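## Task

Place both white-taped parcels on the top surface of the work bench reachable by arm1 alone, and both blue-taped parcels on the top surface of the desk reachable by arm3 alone. Every parcel must stand with the arrows on its sides pointing upward and its entire base on that top. The attempt fails if any of the four parcels ends up resting unheld on the floor or on a lower board. The result only counts if the parcels stay put without a robot holding them, so open the grippers and move the arms away at the end.

## Robot and tools

SETUP. Three identical i2rt Big YAM arms, named arm1, arm2 and arm3, each with six revolute joints, a two-finger gripper and a wrist camera (arm1_cam_wrist, arm2_cam_wrist, arm3_cam_wrist). Two fixed room cameras, room_a and room_b, watch the scene. All images are 896x504 pixels. The arms act independently; one being stuck does not pause the others. Loose objects may occasionally get nudged by an outside push.

FRAME. One shared scene frame: origin on the floor, +z up. The hand point lies midway between the fingertips; its z axis runs along the fingers and the fingers open along its y axis. Each arm's foot pose is never printed. The hand reaches roughly 1.0 m from the joint1 axis.

JOINTS (absolute targets, radians except gripper):
- joint1_rad: -2.879 to 2.879, base yaw, positive is counter-clockwise seen from above; 0 faces the way the foot faces.
- joint2_rad: 0 to 3.141, shoulder; 0 has the upper arm pointing back and about level, increasing lifts it up then forward.
- joint3_rad: 0 to 3.019, elbow; 0 is fully folded, increasing opens it.
- joint4_rad: -1.692 to 1.57, wrist pitch; positive tilts the fingers up.
- joint5_rad: -1.57 to 1.57, sideways wrist swing; positive goes to the arm's right.
- joint6_rad: -2.094 to 2.094, hand roll; positive is clockwise when viewed from behind the hand.
- gripper_m: 0 to 0.093 metres, the fingertip gap (absolute). Grip force is about 50 to 62 N per pad, lower on some units.
With joints 1 and 6 at zero and the hand level and facing forward, the wrist camera sits above the hand looking at the fingertips. Joints move at different speeds, so the hand can take a wide path between postures.

TOOLS.
- execute_actions: "actions" is a list holding one action or none. The action is an object keyed by "arm1", "arm2", "arm3"; each holds "joints", a map from joint name to its absolute target. Example: {"arm1": {"joints": {"gripper_m": 0.05}}, "arm3": {"joints": {"joint1_rad": 0.3}}}. All named motions begin together and may finish at different moments. An empty list just reports state and images. "cameras" picks which images come back (omitted, null or ["all"] gives all; [] gives none). Unknown keys, camera names or out-of-range values get the entire call rejected with nothing moving. Joints or arms you leave out may still be driving toward earlier targets.
- wait: "seconds" 0 to 10; commands nothing, lets the sim run, then reports like an empty action.
- zoom_image: "camera" plus "region" [x0, y0, x1, y1] in pixels of that camera's latest full image, top-left is (0,0), at most 504x504.
- read_manual: "section" (only "licences"); returns licence text, moves nothing.
- finished_scene: "scene" 1 or 2; ends that scene irreversibly and reports success, then gives the next task. Only call it once the parcels sit stable and the arms are clear. If a result reports a stop, the remaining motion and finish calls in that same reply are skipped.

RESULT LINES. joint_positions gives each joint's reading; done tolerances are about ±0.045, ±0.14, ±0.09, ±0.055, ±0.03, ±0.035 rad for joints 1 to 6 and ±0.003 m for the gripper. "pictures" lists camera names in image order; changed calibrations are listed too. joint_status per joint: "off_target" (stopped short, may still push), "contact_stop" or "time_out" (target dropped, joint holds its rest spot; after time_out a joint may keep pushing toward a clipped target and move on its own if freed), "not_followed" (a self/inter-arm collision check withheld the arm's targets, shown with a "joint command not followed" line and usually a "cause:"; gripper commands still run, and withheld targets may be retried with later actions), "limit_stop_at_motor_heat" (resend the target). on_its_own lists what moves without this call's command; "held at" is the target held, not the position. Joint torques are raw drive outputs with per-unit offsets, friction and noise, so treat them as rough hints of load. Camera calibrations are approximate, and wrist-camera poses inherit joint reading errors.

CAUTIONS. The arms do not stop on contact and can press very hard. To relieve a joint that is pushing, command its current reported position. Tiny target changes may not move a joint. A joint carrying weight sags after a time_out. Sustained loads heat motors: MOTOR HOT appears at 85 °C, and at 100 °C an OVER-TEMPERATURE FAULT makes that arm go limp and drop until cooled. Heat partly carries into the next scene. Never squeeze two arms together; that ends the run, and hard impacts can too. The anti-collision check may react late and ignores fingers, gripper housings and wrist cameras, and no line reports arm-to-arm contact. Avoid dropping, slamming or tipping parcels, and do not let any fall to the floor or a lower board. The sim keeps running while you compose a reply, with the last command held.

Each tool is called after "Call:" as name(argument=value, ...) on one line, values as JSON.

## Session

Call:
execute_actions(actions=[])

Scene clock: 0.00 s.
Joint torques (N m, as the arm reports them, + toward a larger angle): no reading
arm1.joint_positions: joint1_rad=-0.041 joint2_rad=+0.530 joint3_rad=+1.643 joint4_rad=-1.308 joint5_rad=+0.031 joint6_rad=+0.506 gripper_m=+0.094
arm1.joint_status: not commanded
arm1.hand: x=-0.5030 y=-1.0986 z=+1.5621 quat_wxyz=(-0.619, -0.501, -0.591, +0.127) (m; scene frame)
arm2.joint_positions: joint1_rad=-0.181 joint2_rad=+0.586 joint3_rad=+1.586 joint4_rad=-1.317 joint5_rad=+0.172 joint6_rad=-0.620 gripper_m=+0.095
arm2.joint_status: not commanded
arm2.hand: x=+0.2034 y=-0.0152 z=+1.5347 quat_wxyz=(-0.388, +0.808, -0.026, -0.442) (m; scene frame)
arm3.joint_positions: joint1_rad=-0.561 joint2_rad=+0.470 joint3_rad=+1.685 joint4_rad=-1.175 joint5_rad=-0.171 joint6_rad=-0.090 gripper_m=+0.095
arm3.joint_status: not commanded
arm3.hand: x=+0.1494 y=+1.1345 z=+1.5702 quat_wxyz=(+0.150, -0.689, +0.079, +0.705) (m; scene frame)
pictures: arm1_cam_wrist, arm2_cam_wrist, arm3_cam_wrist, room_a, room_b
Images, in order (width x height): arm1_cam_wrist 896x504, arm2_cam_wrist 896x504, arm3_cam_wrist 896x504, room_a 896x504, room_b 896x504.

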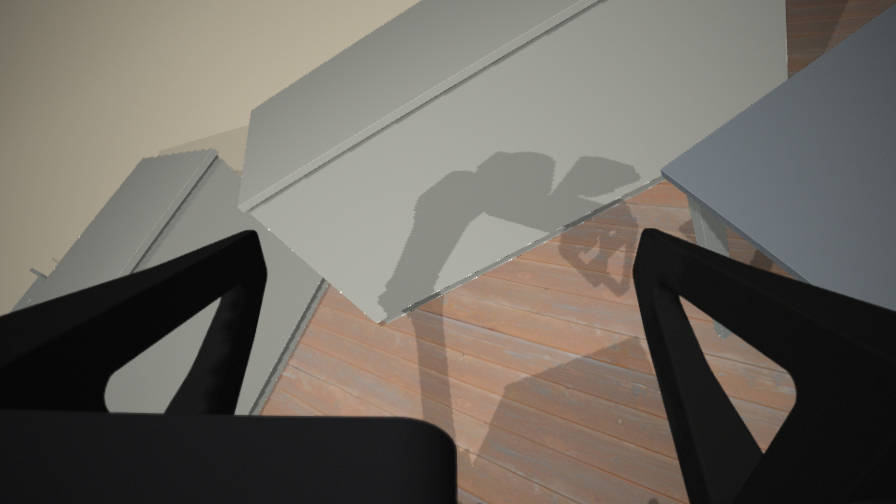

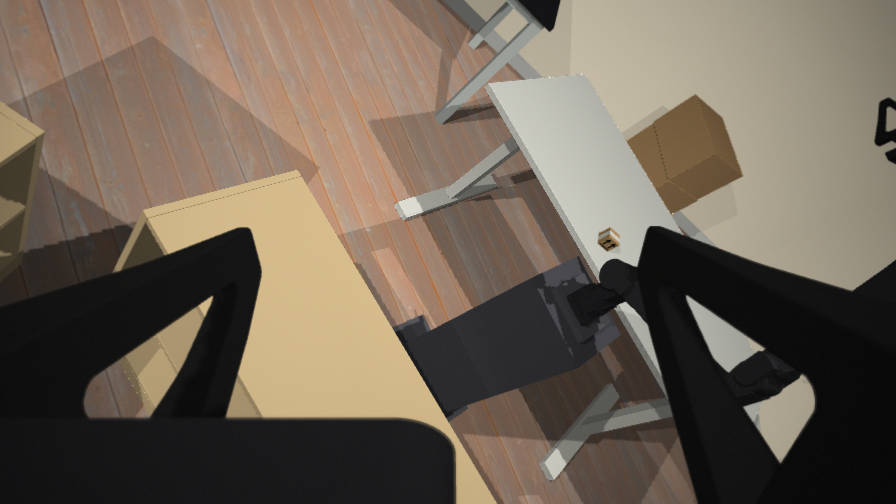

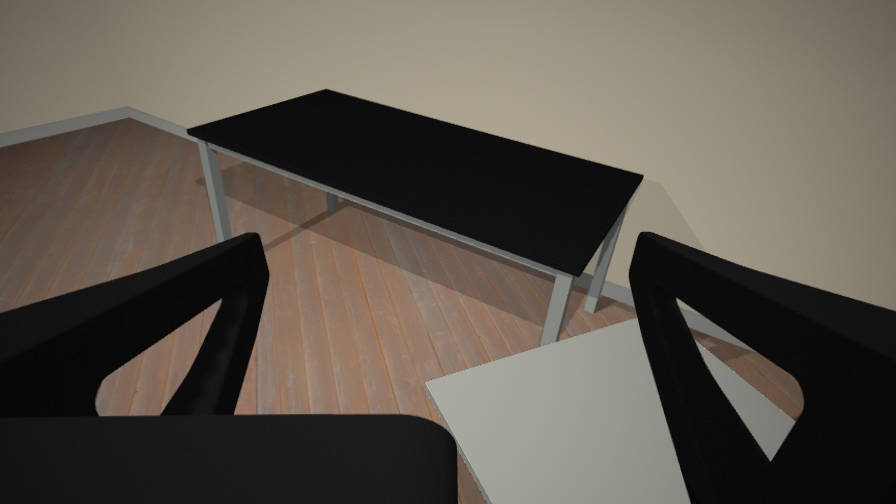

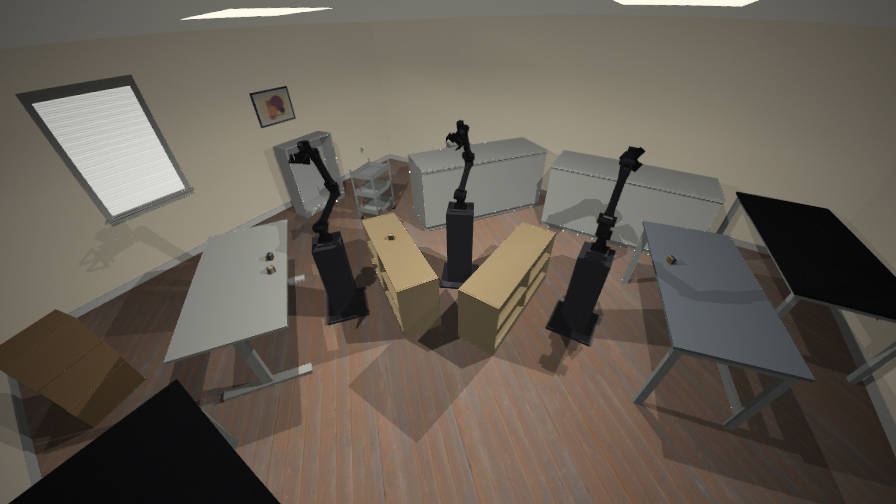

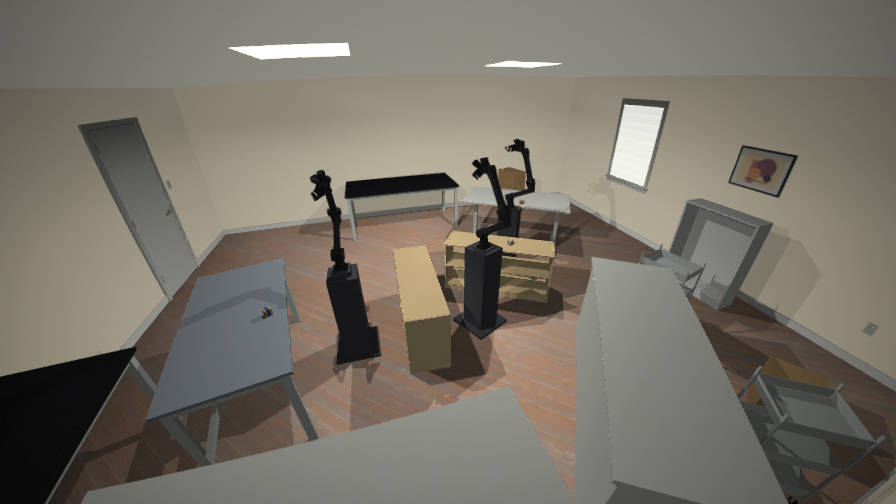

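Call:
zoom_image(camera="room_a", region=[200, 180, 480, 340])

Call:
zoom_image(camera="room_a", region=[560, 180, 840, 340])

Call:
zoom_image(camera="room_b", region=[400, 130, 620, 310])

Call:
zoom_image(camera="room_b", region=[180, 240, 400, 380])

Region (200, 180, 480, 340) of room_a's 896x504 image, scaled by 1.800, with more detail than that image has; it fills the top 288 rows of this view, and the rest is white.

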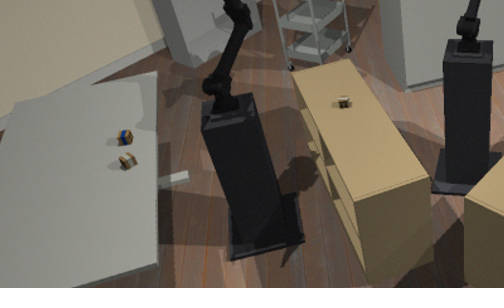

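Region (560, 180, 840, 340) of room_a's 896x504 image, scaled by 1.800, with more detail than that image has; it fills the top 288 rows of this view, and the rest is white.

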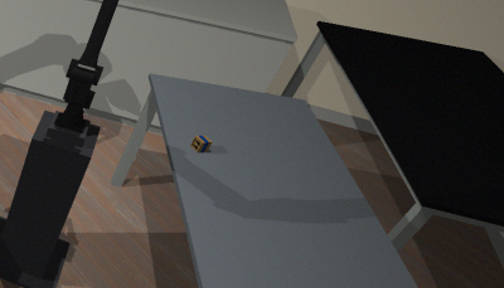

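Region (400, 130, 620, 310) of room_b's 896x504 image, scaled by 2.291, with more detail than that image has; it fills the top 412 rows of this view, and the rest is white.

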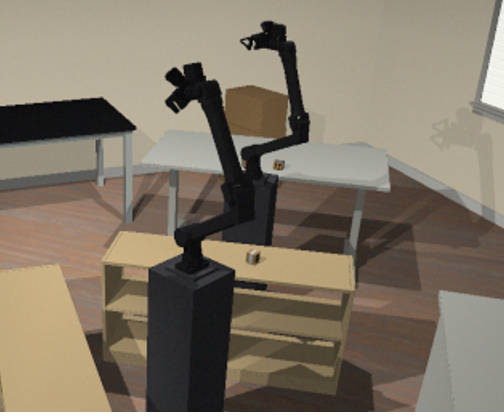

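Region (180, 240, 400, 380) of room_b's 896x504 image, scaled by 2.291, with more detail than that image has; it fills the top 321 rows of this view, and the rest is white.

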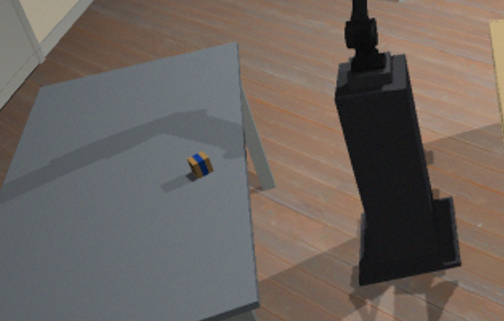

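Call:
execute_actions(actions=[{"arm1":{"joints":{"joint1_rad":-1.27,"joint2_rad":1.204,"joint3_rad":1.049,"joint4_rad":-0.795,"joint5_rad":0,"joint6_rad":0,"gripper_m":0.093}},"arm2":{"joints":{"joint1_rad":-1.418,"joint2_rad":1.369,"joint3_rad":0.921,"joint4_rad":-0.502,"joint5_rad":0,"joint6_rad":0,"gripper_m":0.093}},"arm3":{"joints":{"joint1_rad":-1.35,"joint2_rad":0.805,"joint3_rad":0.671,"joint4_rad":-0.816,"joint5_rad":0,"joint6_rad":0,"gripper_m":0.093}}}])

Scene clock: 5.07 s.
Joint torques (N m, as the arm reports them, + toward a larger angle): arm1=[-0.44 -8.89 11.46  1.85 -0.01 -0.15] | arm2=[-0.79 -9.22  8.42  1.68  0.08  0.16] | arm3=[-0.46 -3.74 10.68  2.46 -0.08  0.1 ]
arm1.joint_positions: joint1_rad=-1.264 joint2_rad=+1.211 joint3_rad=+1.023 joint4_rad=-0.805 joint5_rad=-0.001 joint6_rad=+0.010 gripper_m=+0.093
arm1.joint_status: all done
arm1.hand: x=-0.8212 y=-1.3837 z=+1.1170 quat_wxyz=(-0.140, -0.833, -0.476, +0.245) (m; scene frame)
arm2.joint_positions: joint1_rad=-1.422 joint2_rad=+1.377 joint3_rad=+0.908 joint4_rad=-0.518 joint5_rad=+0.002 joint6_rad=-0.011 gripper_m=+0.093
arm2.joint_status: all done
arm2.hand: x=+0.4614 y=+0.3438 z=+1.0349 quat_wxyz=(-0.233, +0.596, -0.748, -0.176) (m; scene frame)
arm3.joint_positions: joint1_rad=-1.348 joint2_rad=+0.812 joint3_rad=+0.668 joint4_rad=-0.828 joint5_rad=+0.000 joint6_rad=-0.007 gripper_m=+0.093
arm3.joint_status: all done
arm3.hand: x=+0.1512 y=+1.4299 z=+1.0339 quat_wxyz=(+0.177, -0.768, +0.569, +0.235) (m; scene frame)
pictures: arm1_cam_wrist, arm2_cam_wrist, arm3_cam_wrist, room_a, room_b
camera_calibration (this result's frames):
arm1_cam_wrist: T_world_to_cam=[[-0.85635, 0.516357, -0.00630398, 0.0173244], [0.515407, 0.855402, 0.0514142, 1.5527], [0.0319405, 0.0407795, -0.998658, 1.31981], [0, 0, 0, 1]] pos_world=[-0.82759, -1.39095, 1.23832]
arm2_cam_wrist: T_world_to_cam=[[0.972891, -0.230271, 0.0214041, -0.395158], [-0.230882, -0.972431, 0.0327465, 0.412681], [0.0132735, -0.0368006, -0.999234, 1.16166], [0, 0, 0, 1]] pos_world=[0.464307, 0.35306, 1.15571]
arm3_cam_wrist: T_world_to_cam=[[0.955334, 0.295527, -0.00119243, -0.567009], [0.295506, -0.955198, 0.0165203, 1.30811], [0.00374318, -0.0161347, -0.999863, 1.17899], [0, 0, 0, 1]] pos_world=[0.150714, 1.4361, 1.15654]
Images, in order (width x height): arm1_cam_wrist 896x504, arm2_cam_wrist 896x504, arm3_cam_wrist 896x504, room_a 896x504, room_b 896x504.

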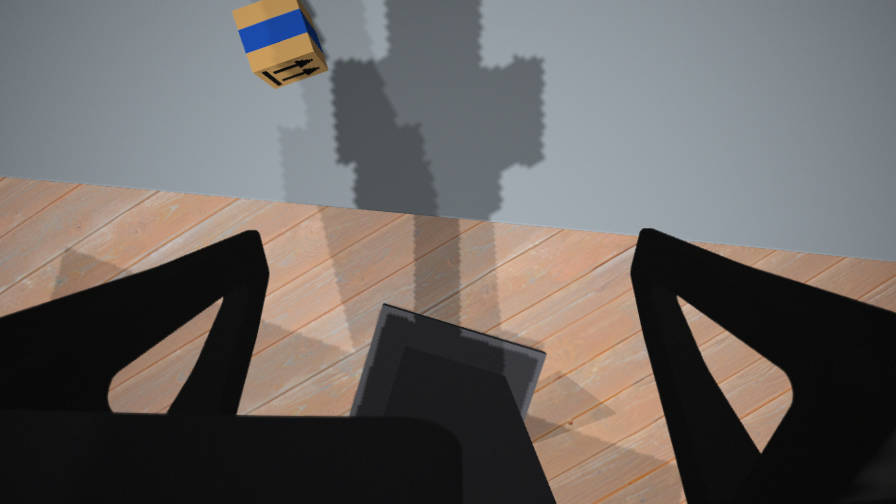

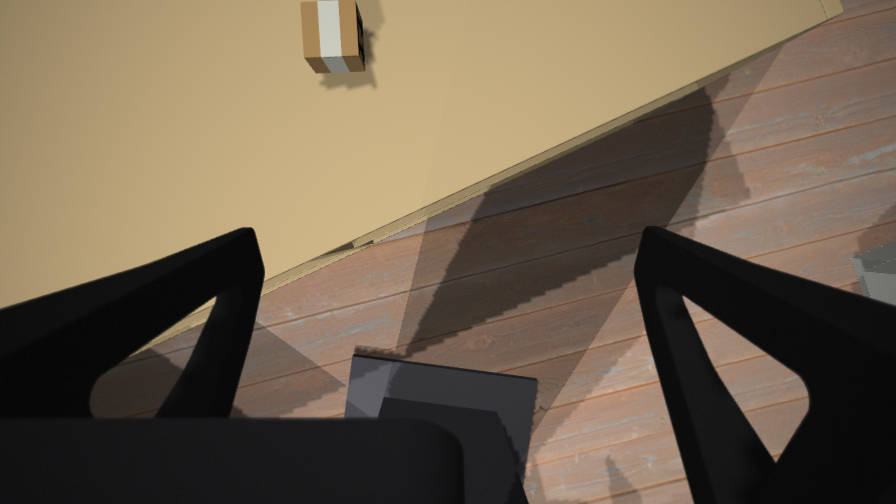

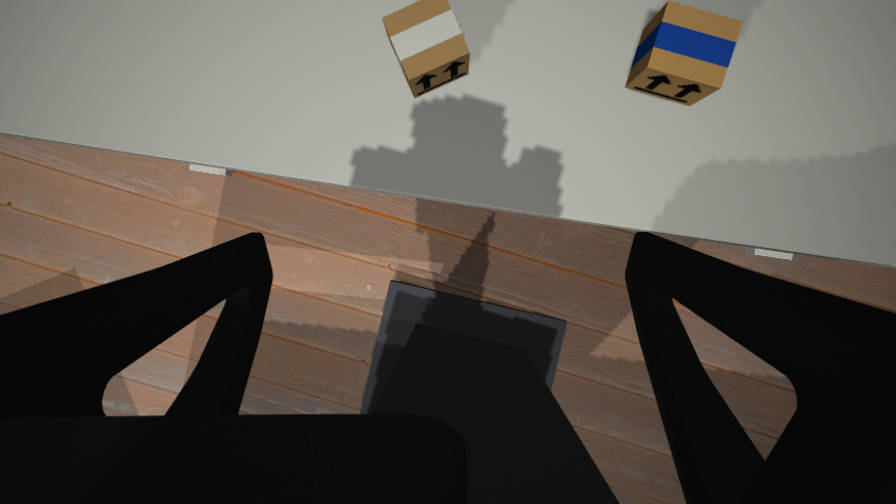

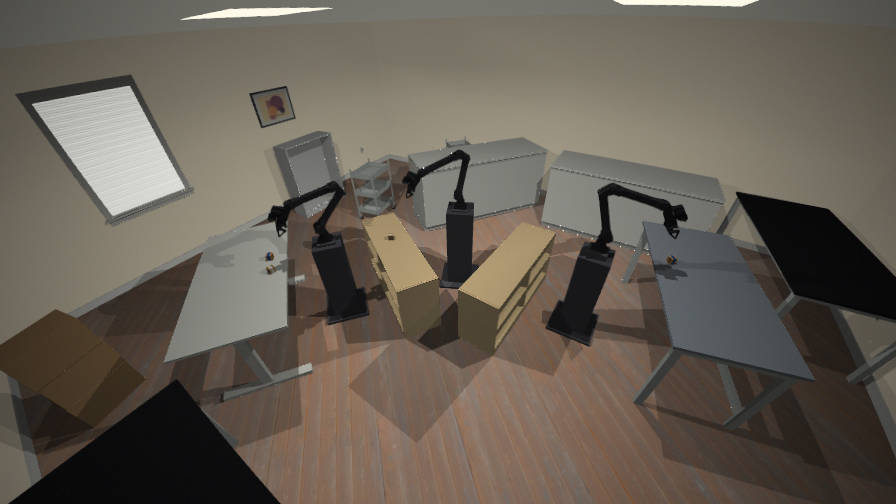

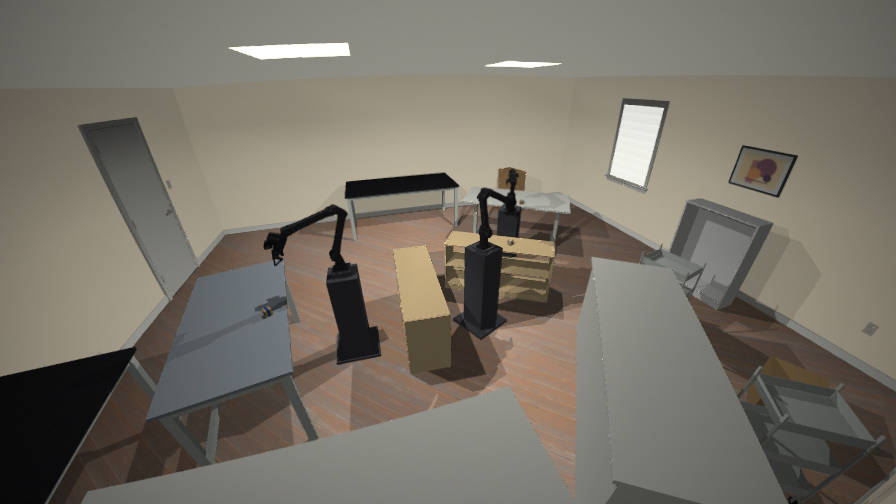

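Call:
zoom_image(camera="arm3_cam_wrist", region=[360, 0, 760, 130])

Call:
zoom_image(camera="arm2_cam_wrist", region=[260, 0, 420, 100])

Call:
zoom_image(camera="arm1_cam_wrist", region=[200, 0, 360, 100])

Region (360, 0, 760, 130) of arm3_cam_wrist's 896x504 image, scaled by 1.260, with more detail than that image has; it fills the top 164 rows of this view, and the rest is white.

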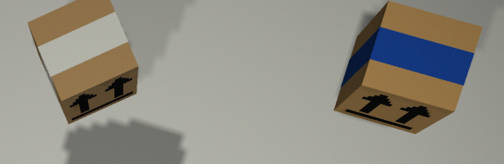

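Region (260, 0, 420, 100) of arm2_cam_wrist's 896x504 image, scaled by 3.150, with more detail than that image has; it fills the top 315 rows of this view, and the rest is white.

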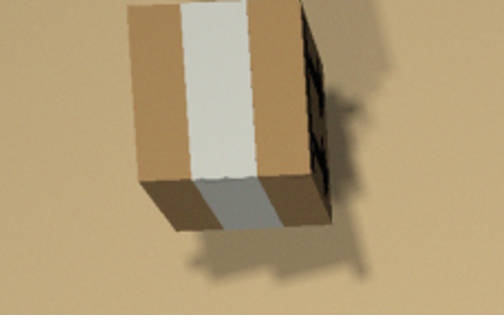

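Region (200, 0, 360, 100) of arm1_cam_wrist's 896x504 image, scaled by 3.150, with more detail than that image has; it fills the top 315 rows of this view, and the rest is white.

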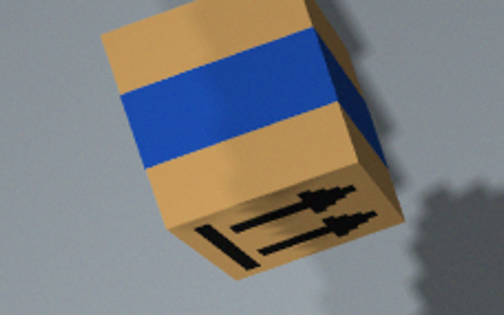

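Call:
zoom_image(camera="room_a", region=[370, 220, 412, 250])

Region (370, 220, 412, 250) of room_a's 896x504 image, scaled by 12.000, with more detail than that image has; it fills the top 360 rows of this view, and the rest is white.

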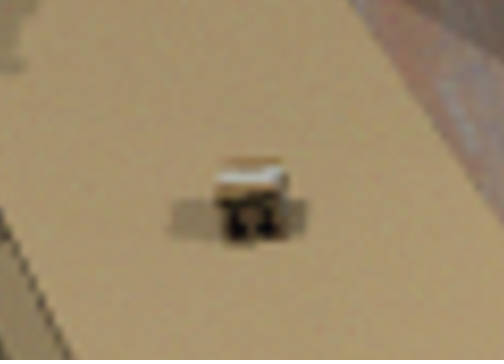

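Call:
execute_actions(actions=[{"arm1":{"joints":{"joint1_rad":-1.283,"joint2_rad":2.329,"joint3_rad":1.951,"joint4_rad":-1.423,"joint5_rad":-0.571,"joint6_rad":1.16}},"arm2":{"joints":{"joint1_rad":-1.495,"joint2_rad":2.387,"joint3_rad":1.193,"joint4_rad":0.694,"joint5_rad":-0.6,"joint6_rad":0}},"arm3":{"joints":{"joint1_rad":-1.312,"joint2_rad":1.823,"joint3_rad":1.182,"joint4_rad":-0.93,"joint5_rad":0,"joint6_rad":-0.363}}}], cameras=["arm1_cam_wrist","arm2_cam_wrist","arm3_cam_wrist","room_b"])

Scene clock: 12.40 s.
Joint torques (N m, as the arm reports them, + toward a larger angle): arm1=[ -1.   -23.2   10.15  -0.16  -0.58   0.06] | arm2=[  0.08 -17.33   5.02   2.03  -0.16   0.1 ] | arm3=[  0.14 -16.41   8.77   0.86  -0.1   -0.04]
arm1.joint_positions: joint1_rad=-1.270 joint2_rad=+2.326 joint3_rad=+1.914 joint4_rad=-1.417 joint5_rad=-0.567 joint6_rad=+1.151 gripper_m=+0.093
arm1.joint_status: all done
arm1.hand: x=-0.8277 y=-1.5684 z=+0.8795 quat_wxyz=(-0.014, -0.949, +0.090, -0.301) (m; scene frame)
arm2.joint_positions: joint1_rad=-1.501 joint2_rad=+2.395 joint3_rad=+1.181 joint4_rad=+0.676 joint5_rad=-0.598 joint6_rad=-0.010 gripper_m=+0.093
arm2.joint_status: all done
arm2.hand: x=+0.4626 y=+0.5298 z=+0.7680 quat_wxyz=(-0.239, +0.609, -0.582, -0.483) (m; scene frame)
arm3.joint_positions: joint1_rad=-1.318 joint2_rad=+1.817 joint3_rad=+1.165 joint4_rad=-0.925 joint5_rad=+0.000 joint6_rad=-0.355 gripper_m=+0.093
arm3.joint_status: all done
arm3.hand: x=+0.0933 y=+1.5740 z=+0.8433 quat_wxyz=(-0.002, -0.901, +0.433, -0.003) (m; scene frame)
pictures: arm1_cam_wrist, arm2_cam_wrist, arm3_cam_wrist, room_b
camera_calibration (this result's frames):
arm1_cam_wrist: T_world_to_cam=[[0.188666, 0.981482, 0.033152, 1.66539], [0.316104, -0.0926558, 0.944189, -0.710836], [0.929776, -0.167657, -0.327732, 0.916467], [0, 0, 0, 1]] pos_world=[-0.941613, -1.54676, 0.916308]
arm2_cam_wrist: T_world_to_cam=[[0.942343, 0.202985, -0.266057, -0.34247], [0.0628342, -0.888219, -0.455104, 0.796725], [-0.328696, 0.412147, -0.849761, 0.707355], [0, 0, 0, 1]] pos_world=[0.505167, 0.485649, 0.872559]
arm3_cam_wrist: T_world_to_cam=[[0.780284, 0.625345, -0.010037, -1.04982], [0.512949, -0.630693, 0.582332, 0.45778], [0.357828, -0.459532, -0.812889, 1.49813], [0, 0, 0, 1]] pos_world=[0.048269, 1.63366, 0.940698]
Images, in order (width x height): arm1_cam_wrist 896x504, arm2_cam_wrist 896x504, arm3_cam_wrist 896x504, room_b 896x504.

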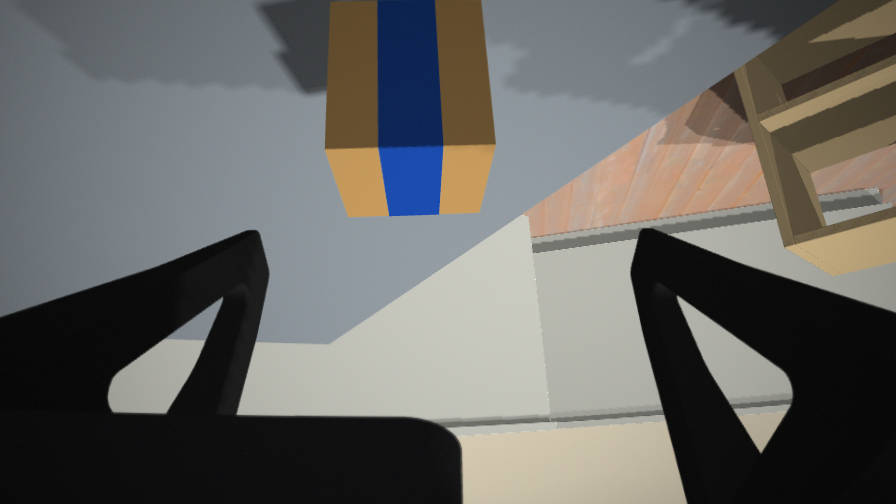

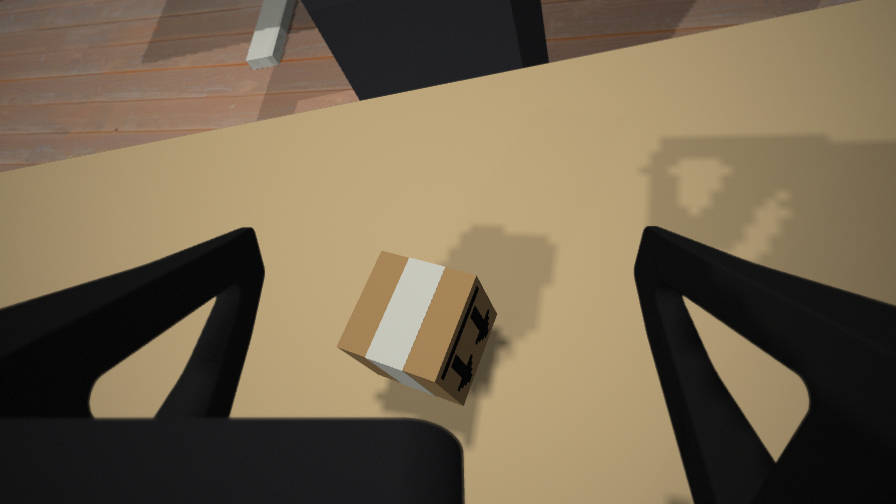

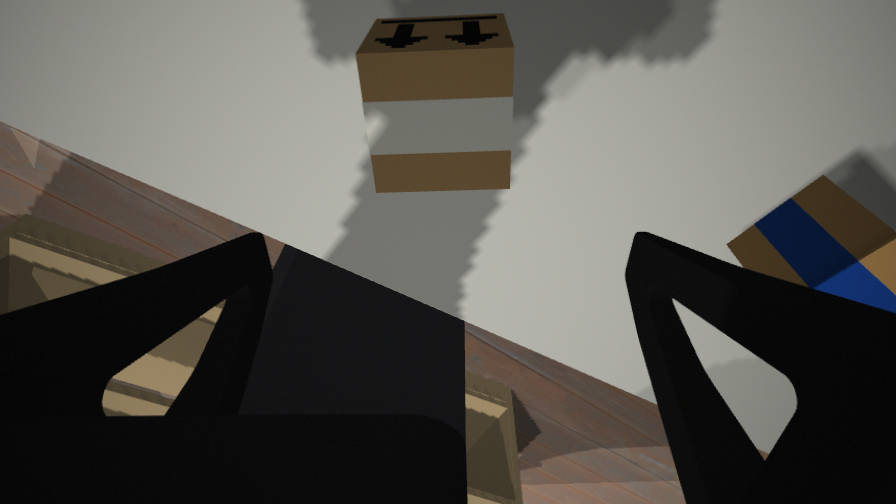

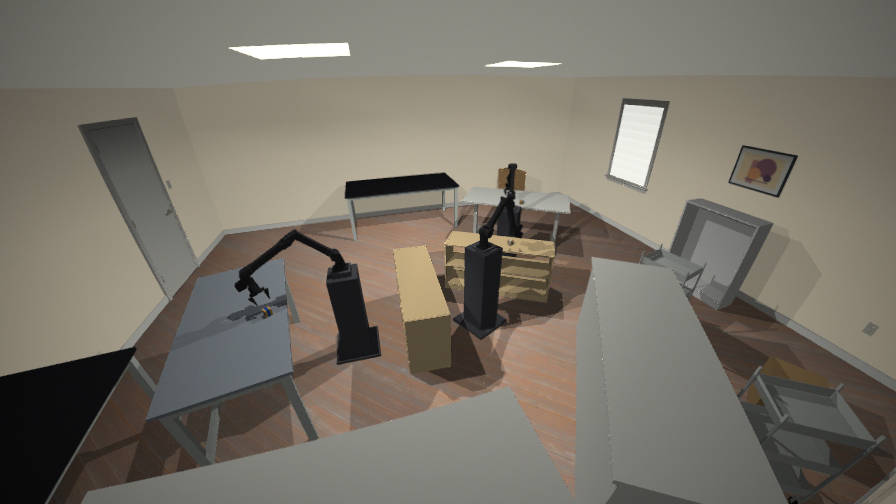

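Call:
execute_actions(actions=[{"arm1":{"joints":{"joint1_rad":-1.206,"joint2_rad":2.375,"joint3_rad":1.84,"joint4_rad":-1.187,"joint5_rad":-0.587,"joint6_rad":1.251}},"arm2":{"joints":{"joint1_rad":-1.235,"joint2_rad":2.43,"joint3_rad":1.022,"joint4_rad":0.829,"joint5_rad":0.112,"joint6_rad":0.079}},"arm3":{"joints":{"joint1_rad":-1.302,"joint2_rad":2.009,"joint3_rad":1.15,"joint4_rad":-0.705,"joint5_rad":0,"joint6_rad":-0.363}}}], cameras=["arm1_cam_wrist","arm2_cam_wrist","arm3_cam_wrist"])

Scene clock: 14.97 s.
Joint torques (N m, as the arm reports them, + toward a larger angle): arm1=[ -0.24 -20.56   7.04   0.58  -0.57   0.04] | arm2=[  0.02 -14.93   2.65   2.13   0.24   0.15] | arm3=[  0.22 -17.65   7.13   1.37  -0.1   -0.04]
arm1.joint_positions: joint1_rad=-1.203 joint2_rad=+2.344 joint3_rad=+1.842 joint4_rad=-1.195 joint5_rad=-0.583 joint6_rad=+1.242 gripper_m=+0.093
arm1.joint_status: all done
arm1.hand: x=-0.7936 y=-1.5992 z=+0.8384 quat_wxyz=(-0.052, -0.953, +0.084, -0.286) (m; scene frame)
arm2.joint_positions: joint1_rad=-1.241 joint2_rad=+2.428 joint3_rad=+1.021 joint4_rad=+0.810 joint5_rad=+0.110 joint6_rad=+0.068 gripper_m=+0.093
arm2.joint_status: all done
arm2.hand: x=+0.4022 y=+0.4837 z=+0.7104 quat_wxyz=(-0.368, +0.564, -0.676, -0.298) (m; scene frame)
arm3.joint_positions: joint1_rad=-1.310 joint2_rad=+2.006 joint3_rad=+1.141 joint4_rad=-0.715 joint5_rad=+0.000 joint6_rad=-0.355 gripper_m=+0.093
arm3.joint_status: all done
arm3.hand: x=+0.0876 y=+1.5790 z=+0.7484 quat_wxyz=(-0.003, -0.903, +0.430, -0.003) (m; scene frame)
pictures: arm1_cam_wrist, arm2_cam_wrist, arm3_cam_wrist
camera_calibration (this result's frames):
arm1_cam_wrist: T_world_to_cam=[[0.198901, 0.978979, -0.0451527, 1.76032], [0.350913, -0.0281259, 0.935986, -0.547965], [0.91504, -0.202013, -0.349131, 0.817432], [0, 0, 0, 1]] pos_world=[-0.905824, -1.57359, 0.877761]
arm2_cam_wrist: T_world_to_cam=[[0.981405, -0.191153, 0.0174783, -0.318028], [-0.172801, -0.919472, -0.353145, 0.770864], [0.0835756, 0.343558, -0.935405, 0.585763], [0, 0, 0, 1]] pos_world=[0.396364, 0.446752, 0.825711]
arm3_cam_wrist: T_world_to_cam=[[0.775258, 0.631552, -0.0108456, -1.05821], [0.517558, -0.625296, 0.584071, 0.50889], [0.362089, -0.458419, -0.81163, 1.42228], [0, 0, 0, 1]] pos_world=[0.0420155, 1.63852, 0.845659]
Images, in order (width x height): arm1_cam_wrist 896x504, arm2_cam_wrist 896x504, arm3_cam_wrist 896x504.

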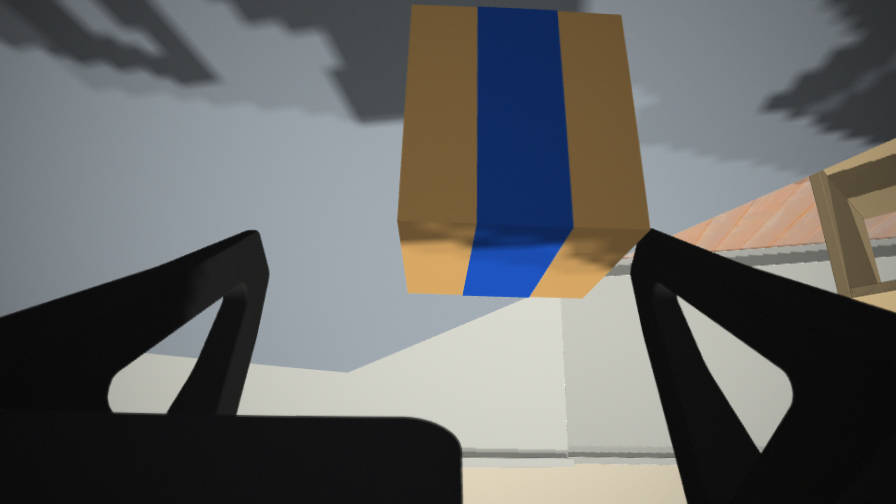

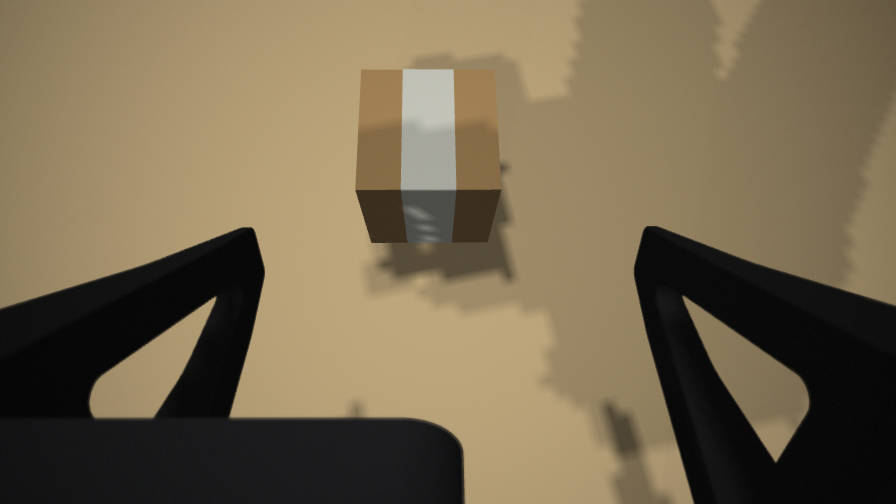

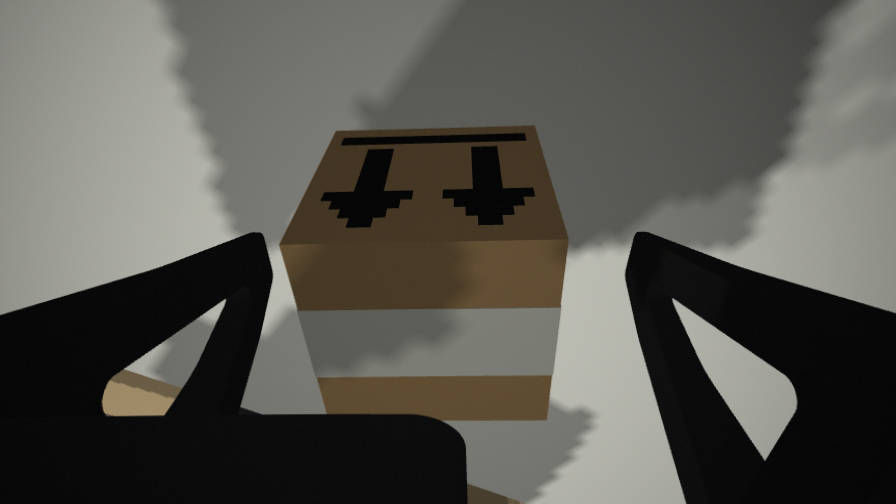

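Call:
execute_actions(actions=[{"arm1":{"joints":{"joint2_rad":2.40,"joint3_rad":1.805,"joint4_rad":-1.18}},"arm2":{"joints":{"joint1_rad":-1.243,"joint2_rad":2.636,"joint3_rad":1.346,"joint4_rad":0.70,"joint5_rad":0.108,"joint6_rad":0.079}},"arm3":{"joints":{"gripper_m":0.04}}}], cameras=["arm1_cam_wrist","arm2_cam_wrist","arm3_cam_wrist"])

Scene clock: 16.80 s.
Joint torques (N m, as the arm reports them, + toward a larger angle): arm1=[ -0.3  -20.22   6.59   0.45  -0.58   0.05] | arm2=[ -0.47 -17.23   4.49   1.2    0.12   0.13] | arm3=[  0.29 -17.54   6.98   1.33  -0.11  -0.03]
arm1.joint_positions: joint1_rad=-1.203 joint2_rad=+2.364 joint3_rad=+1.808 joint4_rad=-1.186 joint5_rad=-0.583 joint6_rad=+1.242 gripper_m=+0.093
arm1.joint_status: all done
arm1.hand: x=-0.7866 y=-1.5849 z=+0.8157 quat_wxyz=(-0.032, -0.951, +0.090, -0.294) (m; scene frame)
arm2.joint_positions: joint1_rad=-1.241 joint2_rad=+2.642 joint3_rad=+1.329 joint4_rad=+0.706 joint5_rad=+0.110 joint6_rad=+0.069 gripper_m=+0.093
arm2.joint_status: all done
arm2.hand: x=+0.4067 y=+0.5520 z=+0.6417 quat_wxyz=(-0.365, +0.566, -0.678, -0.295) (m; scene frame)
arm3.joint_positions: joint1_rad=-1.310 joint2_rad=+2.006 joint3_rad=+1.141 joint4_rad=-0.715 joint5_rad=+0.000 joint6_rad=-0.356 gripper_m=+0.050
arm3.joint_status: gripper_m off_target (ended at +0.050, target +0.040)
arm3.hand: x=+0.0876 y=+1.5790 z=+0.7484 quat_wxyz=(-0.003, -0.903, +0.430, -0.004) (m; scene frame)
pictures: arm1_cam_wrist, arm2_cam_wrist, arm3_cam_wrist
camera_calibration (this result's frames):
arm1_cam_wrist: T_world_to_cam=[[0.199627, 0.979872, -0.000973542, 1.70982], [0.331655, -0.0666323, 0.941045, -0.609115], [0.922038, -0.18818, -0.338281, 0.824556], [0, 0, 0, 1]] pos_world=[-0.899582, -1.56083, 0.853801]
arm2_cam_wrist: T_world_to_cam=[[0.981329, -0.191469, 0.018232, -0.308438], [-0.17369, -0.922923, -0.343576, 0.806336], [0.082611, 0.333995, -0.938948, 0.505564], [0, 0, 0, 1]] pos_world=[0.400967, 0.516274, 0.75736]
arm3_cam_wrist: T_world_to_cam=[[0.775019, 0.631851, -0.0104917, -1.05899], [0.51759, -0.625167, 0.584181, 0.508583], [0.362556, -0.458181, -0.811556, 1.42179], [0, 0, 0, 1]] pos_world=[0.0420199, 1.63851, 0.84565]
Images, in order (width x height): arm1_cam_wrist 896x504, arm2_cam_wrist 896x504, arm3_cam_wrist 896x504.

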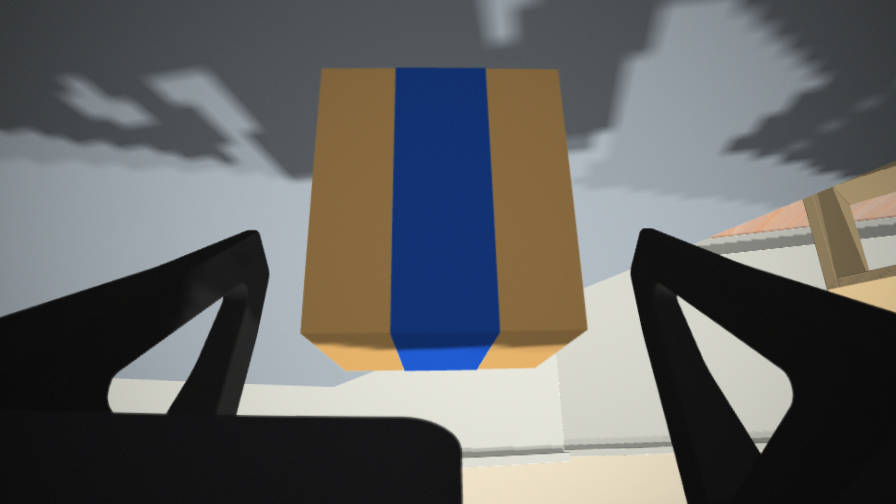

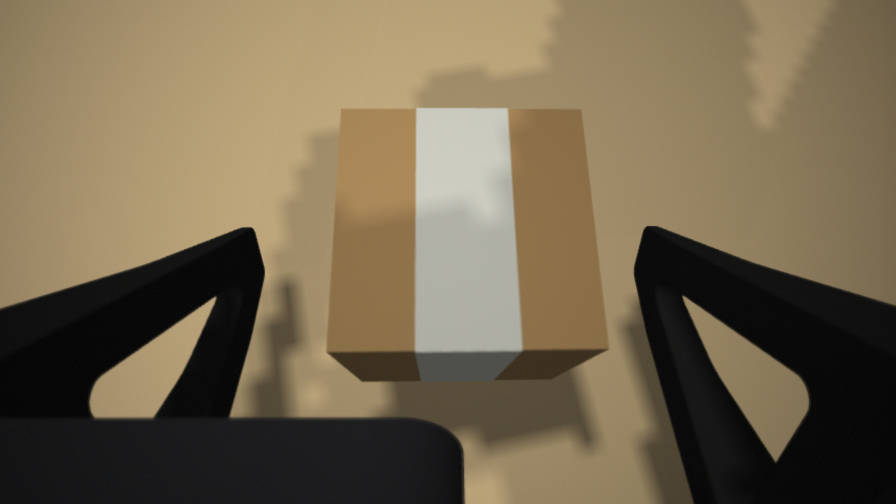

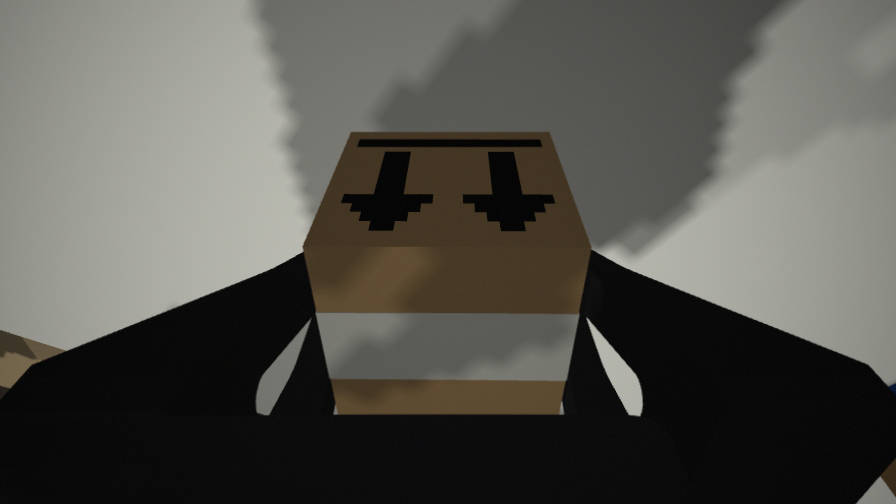

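Call:
execute_actions(actions=[{"arm1":{"joints":{"gripper_m":0.04}},"arm2":{"joints":{"gripper_m":0.04}},"arm3":{"joints":{"joint2_rad":1.78,"joint3_rad":1.19,"joint4_rad":-0.98}}}], cameras=["arm1_cam_wrist","arm2_cam_wrist"])

Scene clock: 20.17 s.
Joint torques (N m, as the arm reports them, + toward a larger angle): arm1=[ -0.15 -20.11   6.62   0.43  -0.55   0.03] | arm2=[ -0.43 -17.58   4.45   1.21   0.13   0.13] | arm3=[  0.31 -14.33   9.64   0.62  -0.11  -0.04]
arm1.joint_positions: joint1_rad=-1.203 joint2_rad=+2.364 joint3_rad=+1.808 joint4_rad=-1.186 joint5_rad=-0.584 joint6_rad=+1.243 gripper_m=+0.049
arm1.joint_status: gripper_m off_target (ended at +0.049, target +0.040)
arm1.hand: x=-0.7865 y=-1.5850 z=+0.8158 quat_wxyz=(-0.032, -0.951, +0.091, -0.295) (m; scene frame)
arm2.joint_positions: joint1_rad=-1.241 joint2_rad=+2.642 joint3_rad=+1.329 joint4_rad=+0.706 joint5_rad=+0.109 joint6_rad=+0.069 gripper_m=+0.050
arm2.joint_status: gripper_m off_target (ended at +0.050, target +0.040)
arm2.hand: x=+0.4066 y=+0.5521 z=+0.6417 quat_wxyz=(-0.365, +0.566, -0.678, -0.295) (m; scene frame)
arm3.joint_positions: joint1_rad=-1.310 joint2_rad=+1.759 joint3_rad=+1.169 joint4_rad=-0.971 joint5_rad=+0.000 joint6_rad=-0.356 gripper_m=+0.050
arm3.joint_status: all done
arm3.hand: x=+0.0907 y=+1.5697 z=+0.8708 quat_wxyz=(+0.003, -0.903, +0.430, +0.002) (m; scene frame)
pictures: arm1_cam_wrist, arm2_cam_wrist
camera_calibration (this result's frames):
arm1_cam_wrist: T_world_to_cam=[[0.200373, 0.979719, -0.00110611, 1.7104], [0.331052, -0.0666443, 0.941256, -0.609861], [0.922093, -0.188968, -0.337692, 0.822811], [0, 0, 0, 1]] pos_world=[-0.89953, -1.56087, 0.853784]
arm2_cam_wrist: T_world_to_cam=[[0.981457, -0.190851, 0.0178064, -0.308427], [-0.173256, -0.923026, -0.34352, 0.806172], [0.081997, 0.334065, -0.938977, 0.505789], [0, 0, 0, 1]] pos_world=[0.40091, 0.516287, 0.757352]
Images, in order (width x height): arm1_cam_wrist 896x504, arm2_cam_wrist 896x504.

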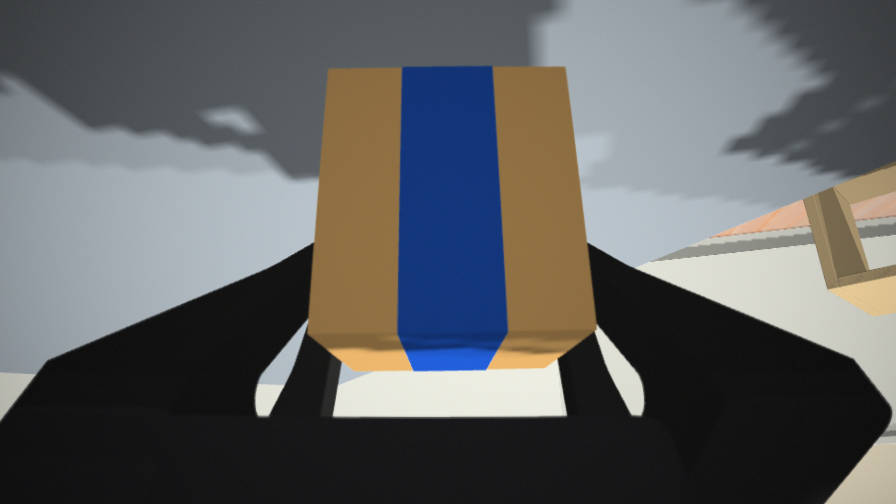

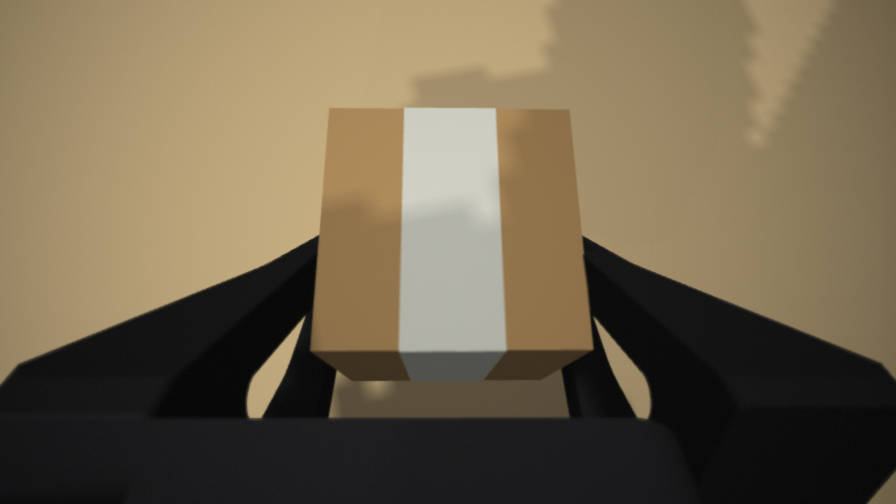

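Call:
execute_actions(actions=[{"arm1":{"joints":{"joint2_rad":2.1}},"arm2":{"joints":{"joint2_rad":2.3}},"arm3":{"joints":{"joint1_rad":0.3}}}], cameras=[])

Scene clock: 22.37 s.
Joint torques (N m, as the arm reports them, + toward a larger angle): arm1=[ -0.33 -19.1    9.25   0.85  -0.56   0.01] | arm2=[ -0.5  -17.41   6.02   1.67   0.1    0.12] | arm3=[ -1.04 -14.26   9.65   0.68  -0.06  -0.03]
arm1.joint_positions: joint1_rad=-1.203 joint2_rad=+2.070 joint3_rad=+1.794 joint4_rad=-1.185 joint5_rad=-0.584 joint6_rad=+1.243 gripper_m=+0.049
arm1.joint_status: all done
arm1.hand: x=-0.7983 y=-1.6107 z=+0.9943 quat_wxyz=(-0.156, -0.956, +0.050, -0.243) (m; scene frame)
arm2.joint_positions: joint1_rad=-1.241 joint2_rad=+2.300 joint3_rad=+1.341 joint4_rad=+0.697 joint5_rad=+0.109 joint6_rad=+0.069 gripper_m=+0.050
arm2.joint_status: all done
arm2.hand: x=+0.4099 y=+0.6456 z=+0.8908 quat_wxyz=(-0.463, +0.499, -0.613, -0.402) (m; scene frame)
arm3.joint_positions: joint1_rad=+0.308 joint2_rad=+1.759 joint3_rad=+1.169 joint4_rad=-0.971 joint5_rad=-0.001 joint6_rad=-0.357 gripper_m=+0.050
arm3.joint_status: all done
arm3.hand: x=-0.2020 y=+0.9415 z=+0.8709 quat_wxyz=(-0.001, -0.934, -0.357, +0.004) (m; scene frame)
pictures: none
No camera images: the call's "cameras" was empty. Leave "cameras" out to get every camera's image.

Call:
execute_actions(actions=[{"arm1":{"joints":{"joint1_rad":1.34,"joint2_rad":1.9,"joint3_rad":1.09,"joint4_rad":0.70,"joint5_rad":0,"joint6_rad":0}},"arm2":{"joints":{"joint1_rad":0.75,"joint2_rad":2.1,"joint3_rad":1.81,"joint4_rad":-1.04,"joint5_rad":-0.5635,"joint6_rad":1.206}}}], cameras=["room_a"])

Scene clock: 25.47 s.
Joint torques (N m, as the arm reports them, + toward a larger angle): arm1=[ -0.2  -17.19   7.1    2.62   0.03  -0.14] | arm2=[ -0.27 -19.98   7.68  -0.02  -0.13   0.11] | arm3=[ -0.92 -14.3    9.65   0.67  -0.06  -0.03]
arm1.joint_positions: joint1_rad=+1.345 joint2_rad=+1.896 joint3_rad=+1.094 joint4_rad=+0.684 joint5_rad=-0.002 joint6_rad=+0.008 gripper_m=+0.049
arm1.joint_status: all done
arm1.hand: x=+0.0351 y=-0.6324 z=+1.0526 quat_wxyz=(-0.641, +0.185, -0.724, -0.175) (m; scene frame)
arm2.joint_positions: joint1_rad=+0.749 joint2_rad=+2.119 joint3_rad=+1.806 joint4_rad=-1.030 joint5_rad=-0.564 joint6_rad=+1.195 gripper_m=+0.050
arm2.joint_status: all done
arm2.hand: x=-0.2676 y=-0.4639 z=+0.9722 quat_wxyz=(+0.269, +0.886, -0.358, +0.119) (m; scene frame)
arm3.joint_positions: joint1_rad=+0.308 joint2_rad=+1.759 joint3_rad=+1.169 joint4_rad=-0.971 joint5_rad=-0.001 joint6_rad=-0.357 gripper_m=+0.050
arm3.joint_status: not commanded
arm3.hand: x=-0.2020 y=+0.9415 z=+0.8709 quat_wxyz=(-0.001, -0.934, -0.357, +0.004) (m; scene frame)
pictures: room_a
Images, in order (width x height): room_a 896x504.

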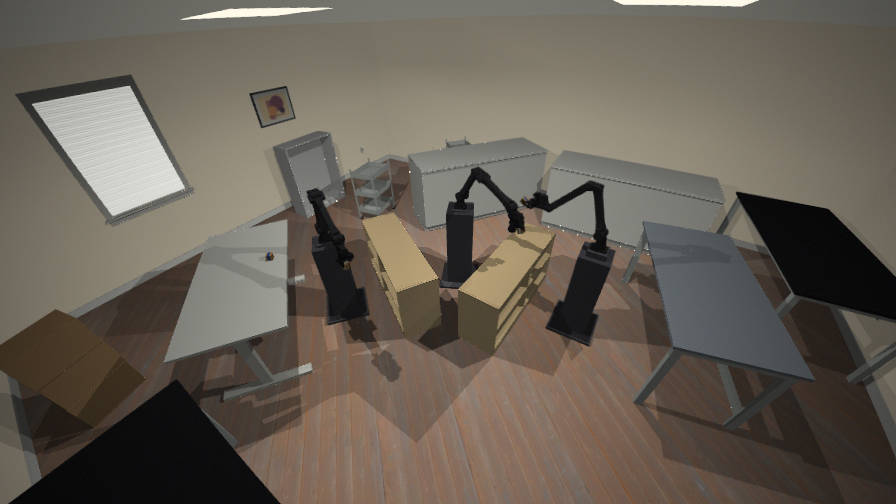

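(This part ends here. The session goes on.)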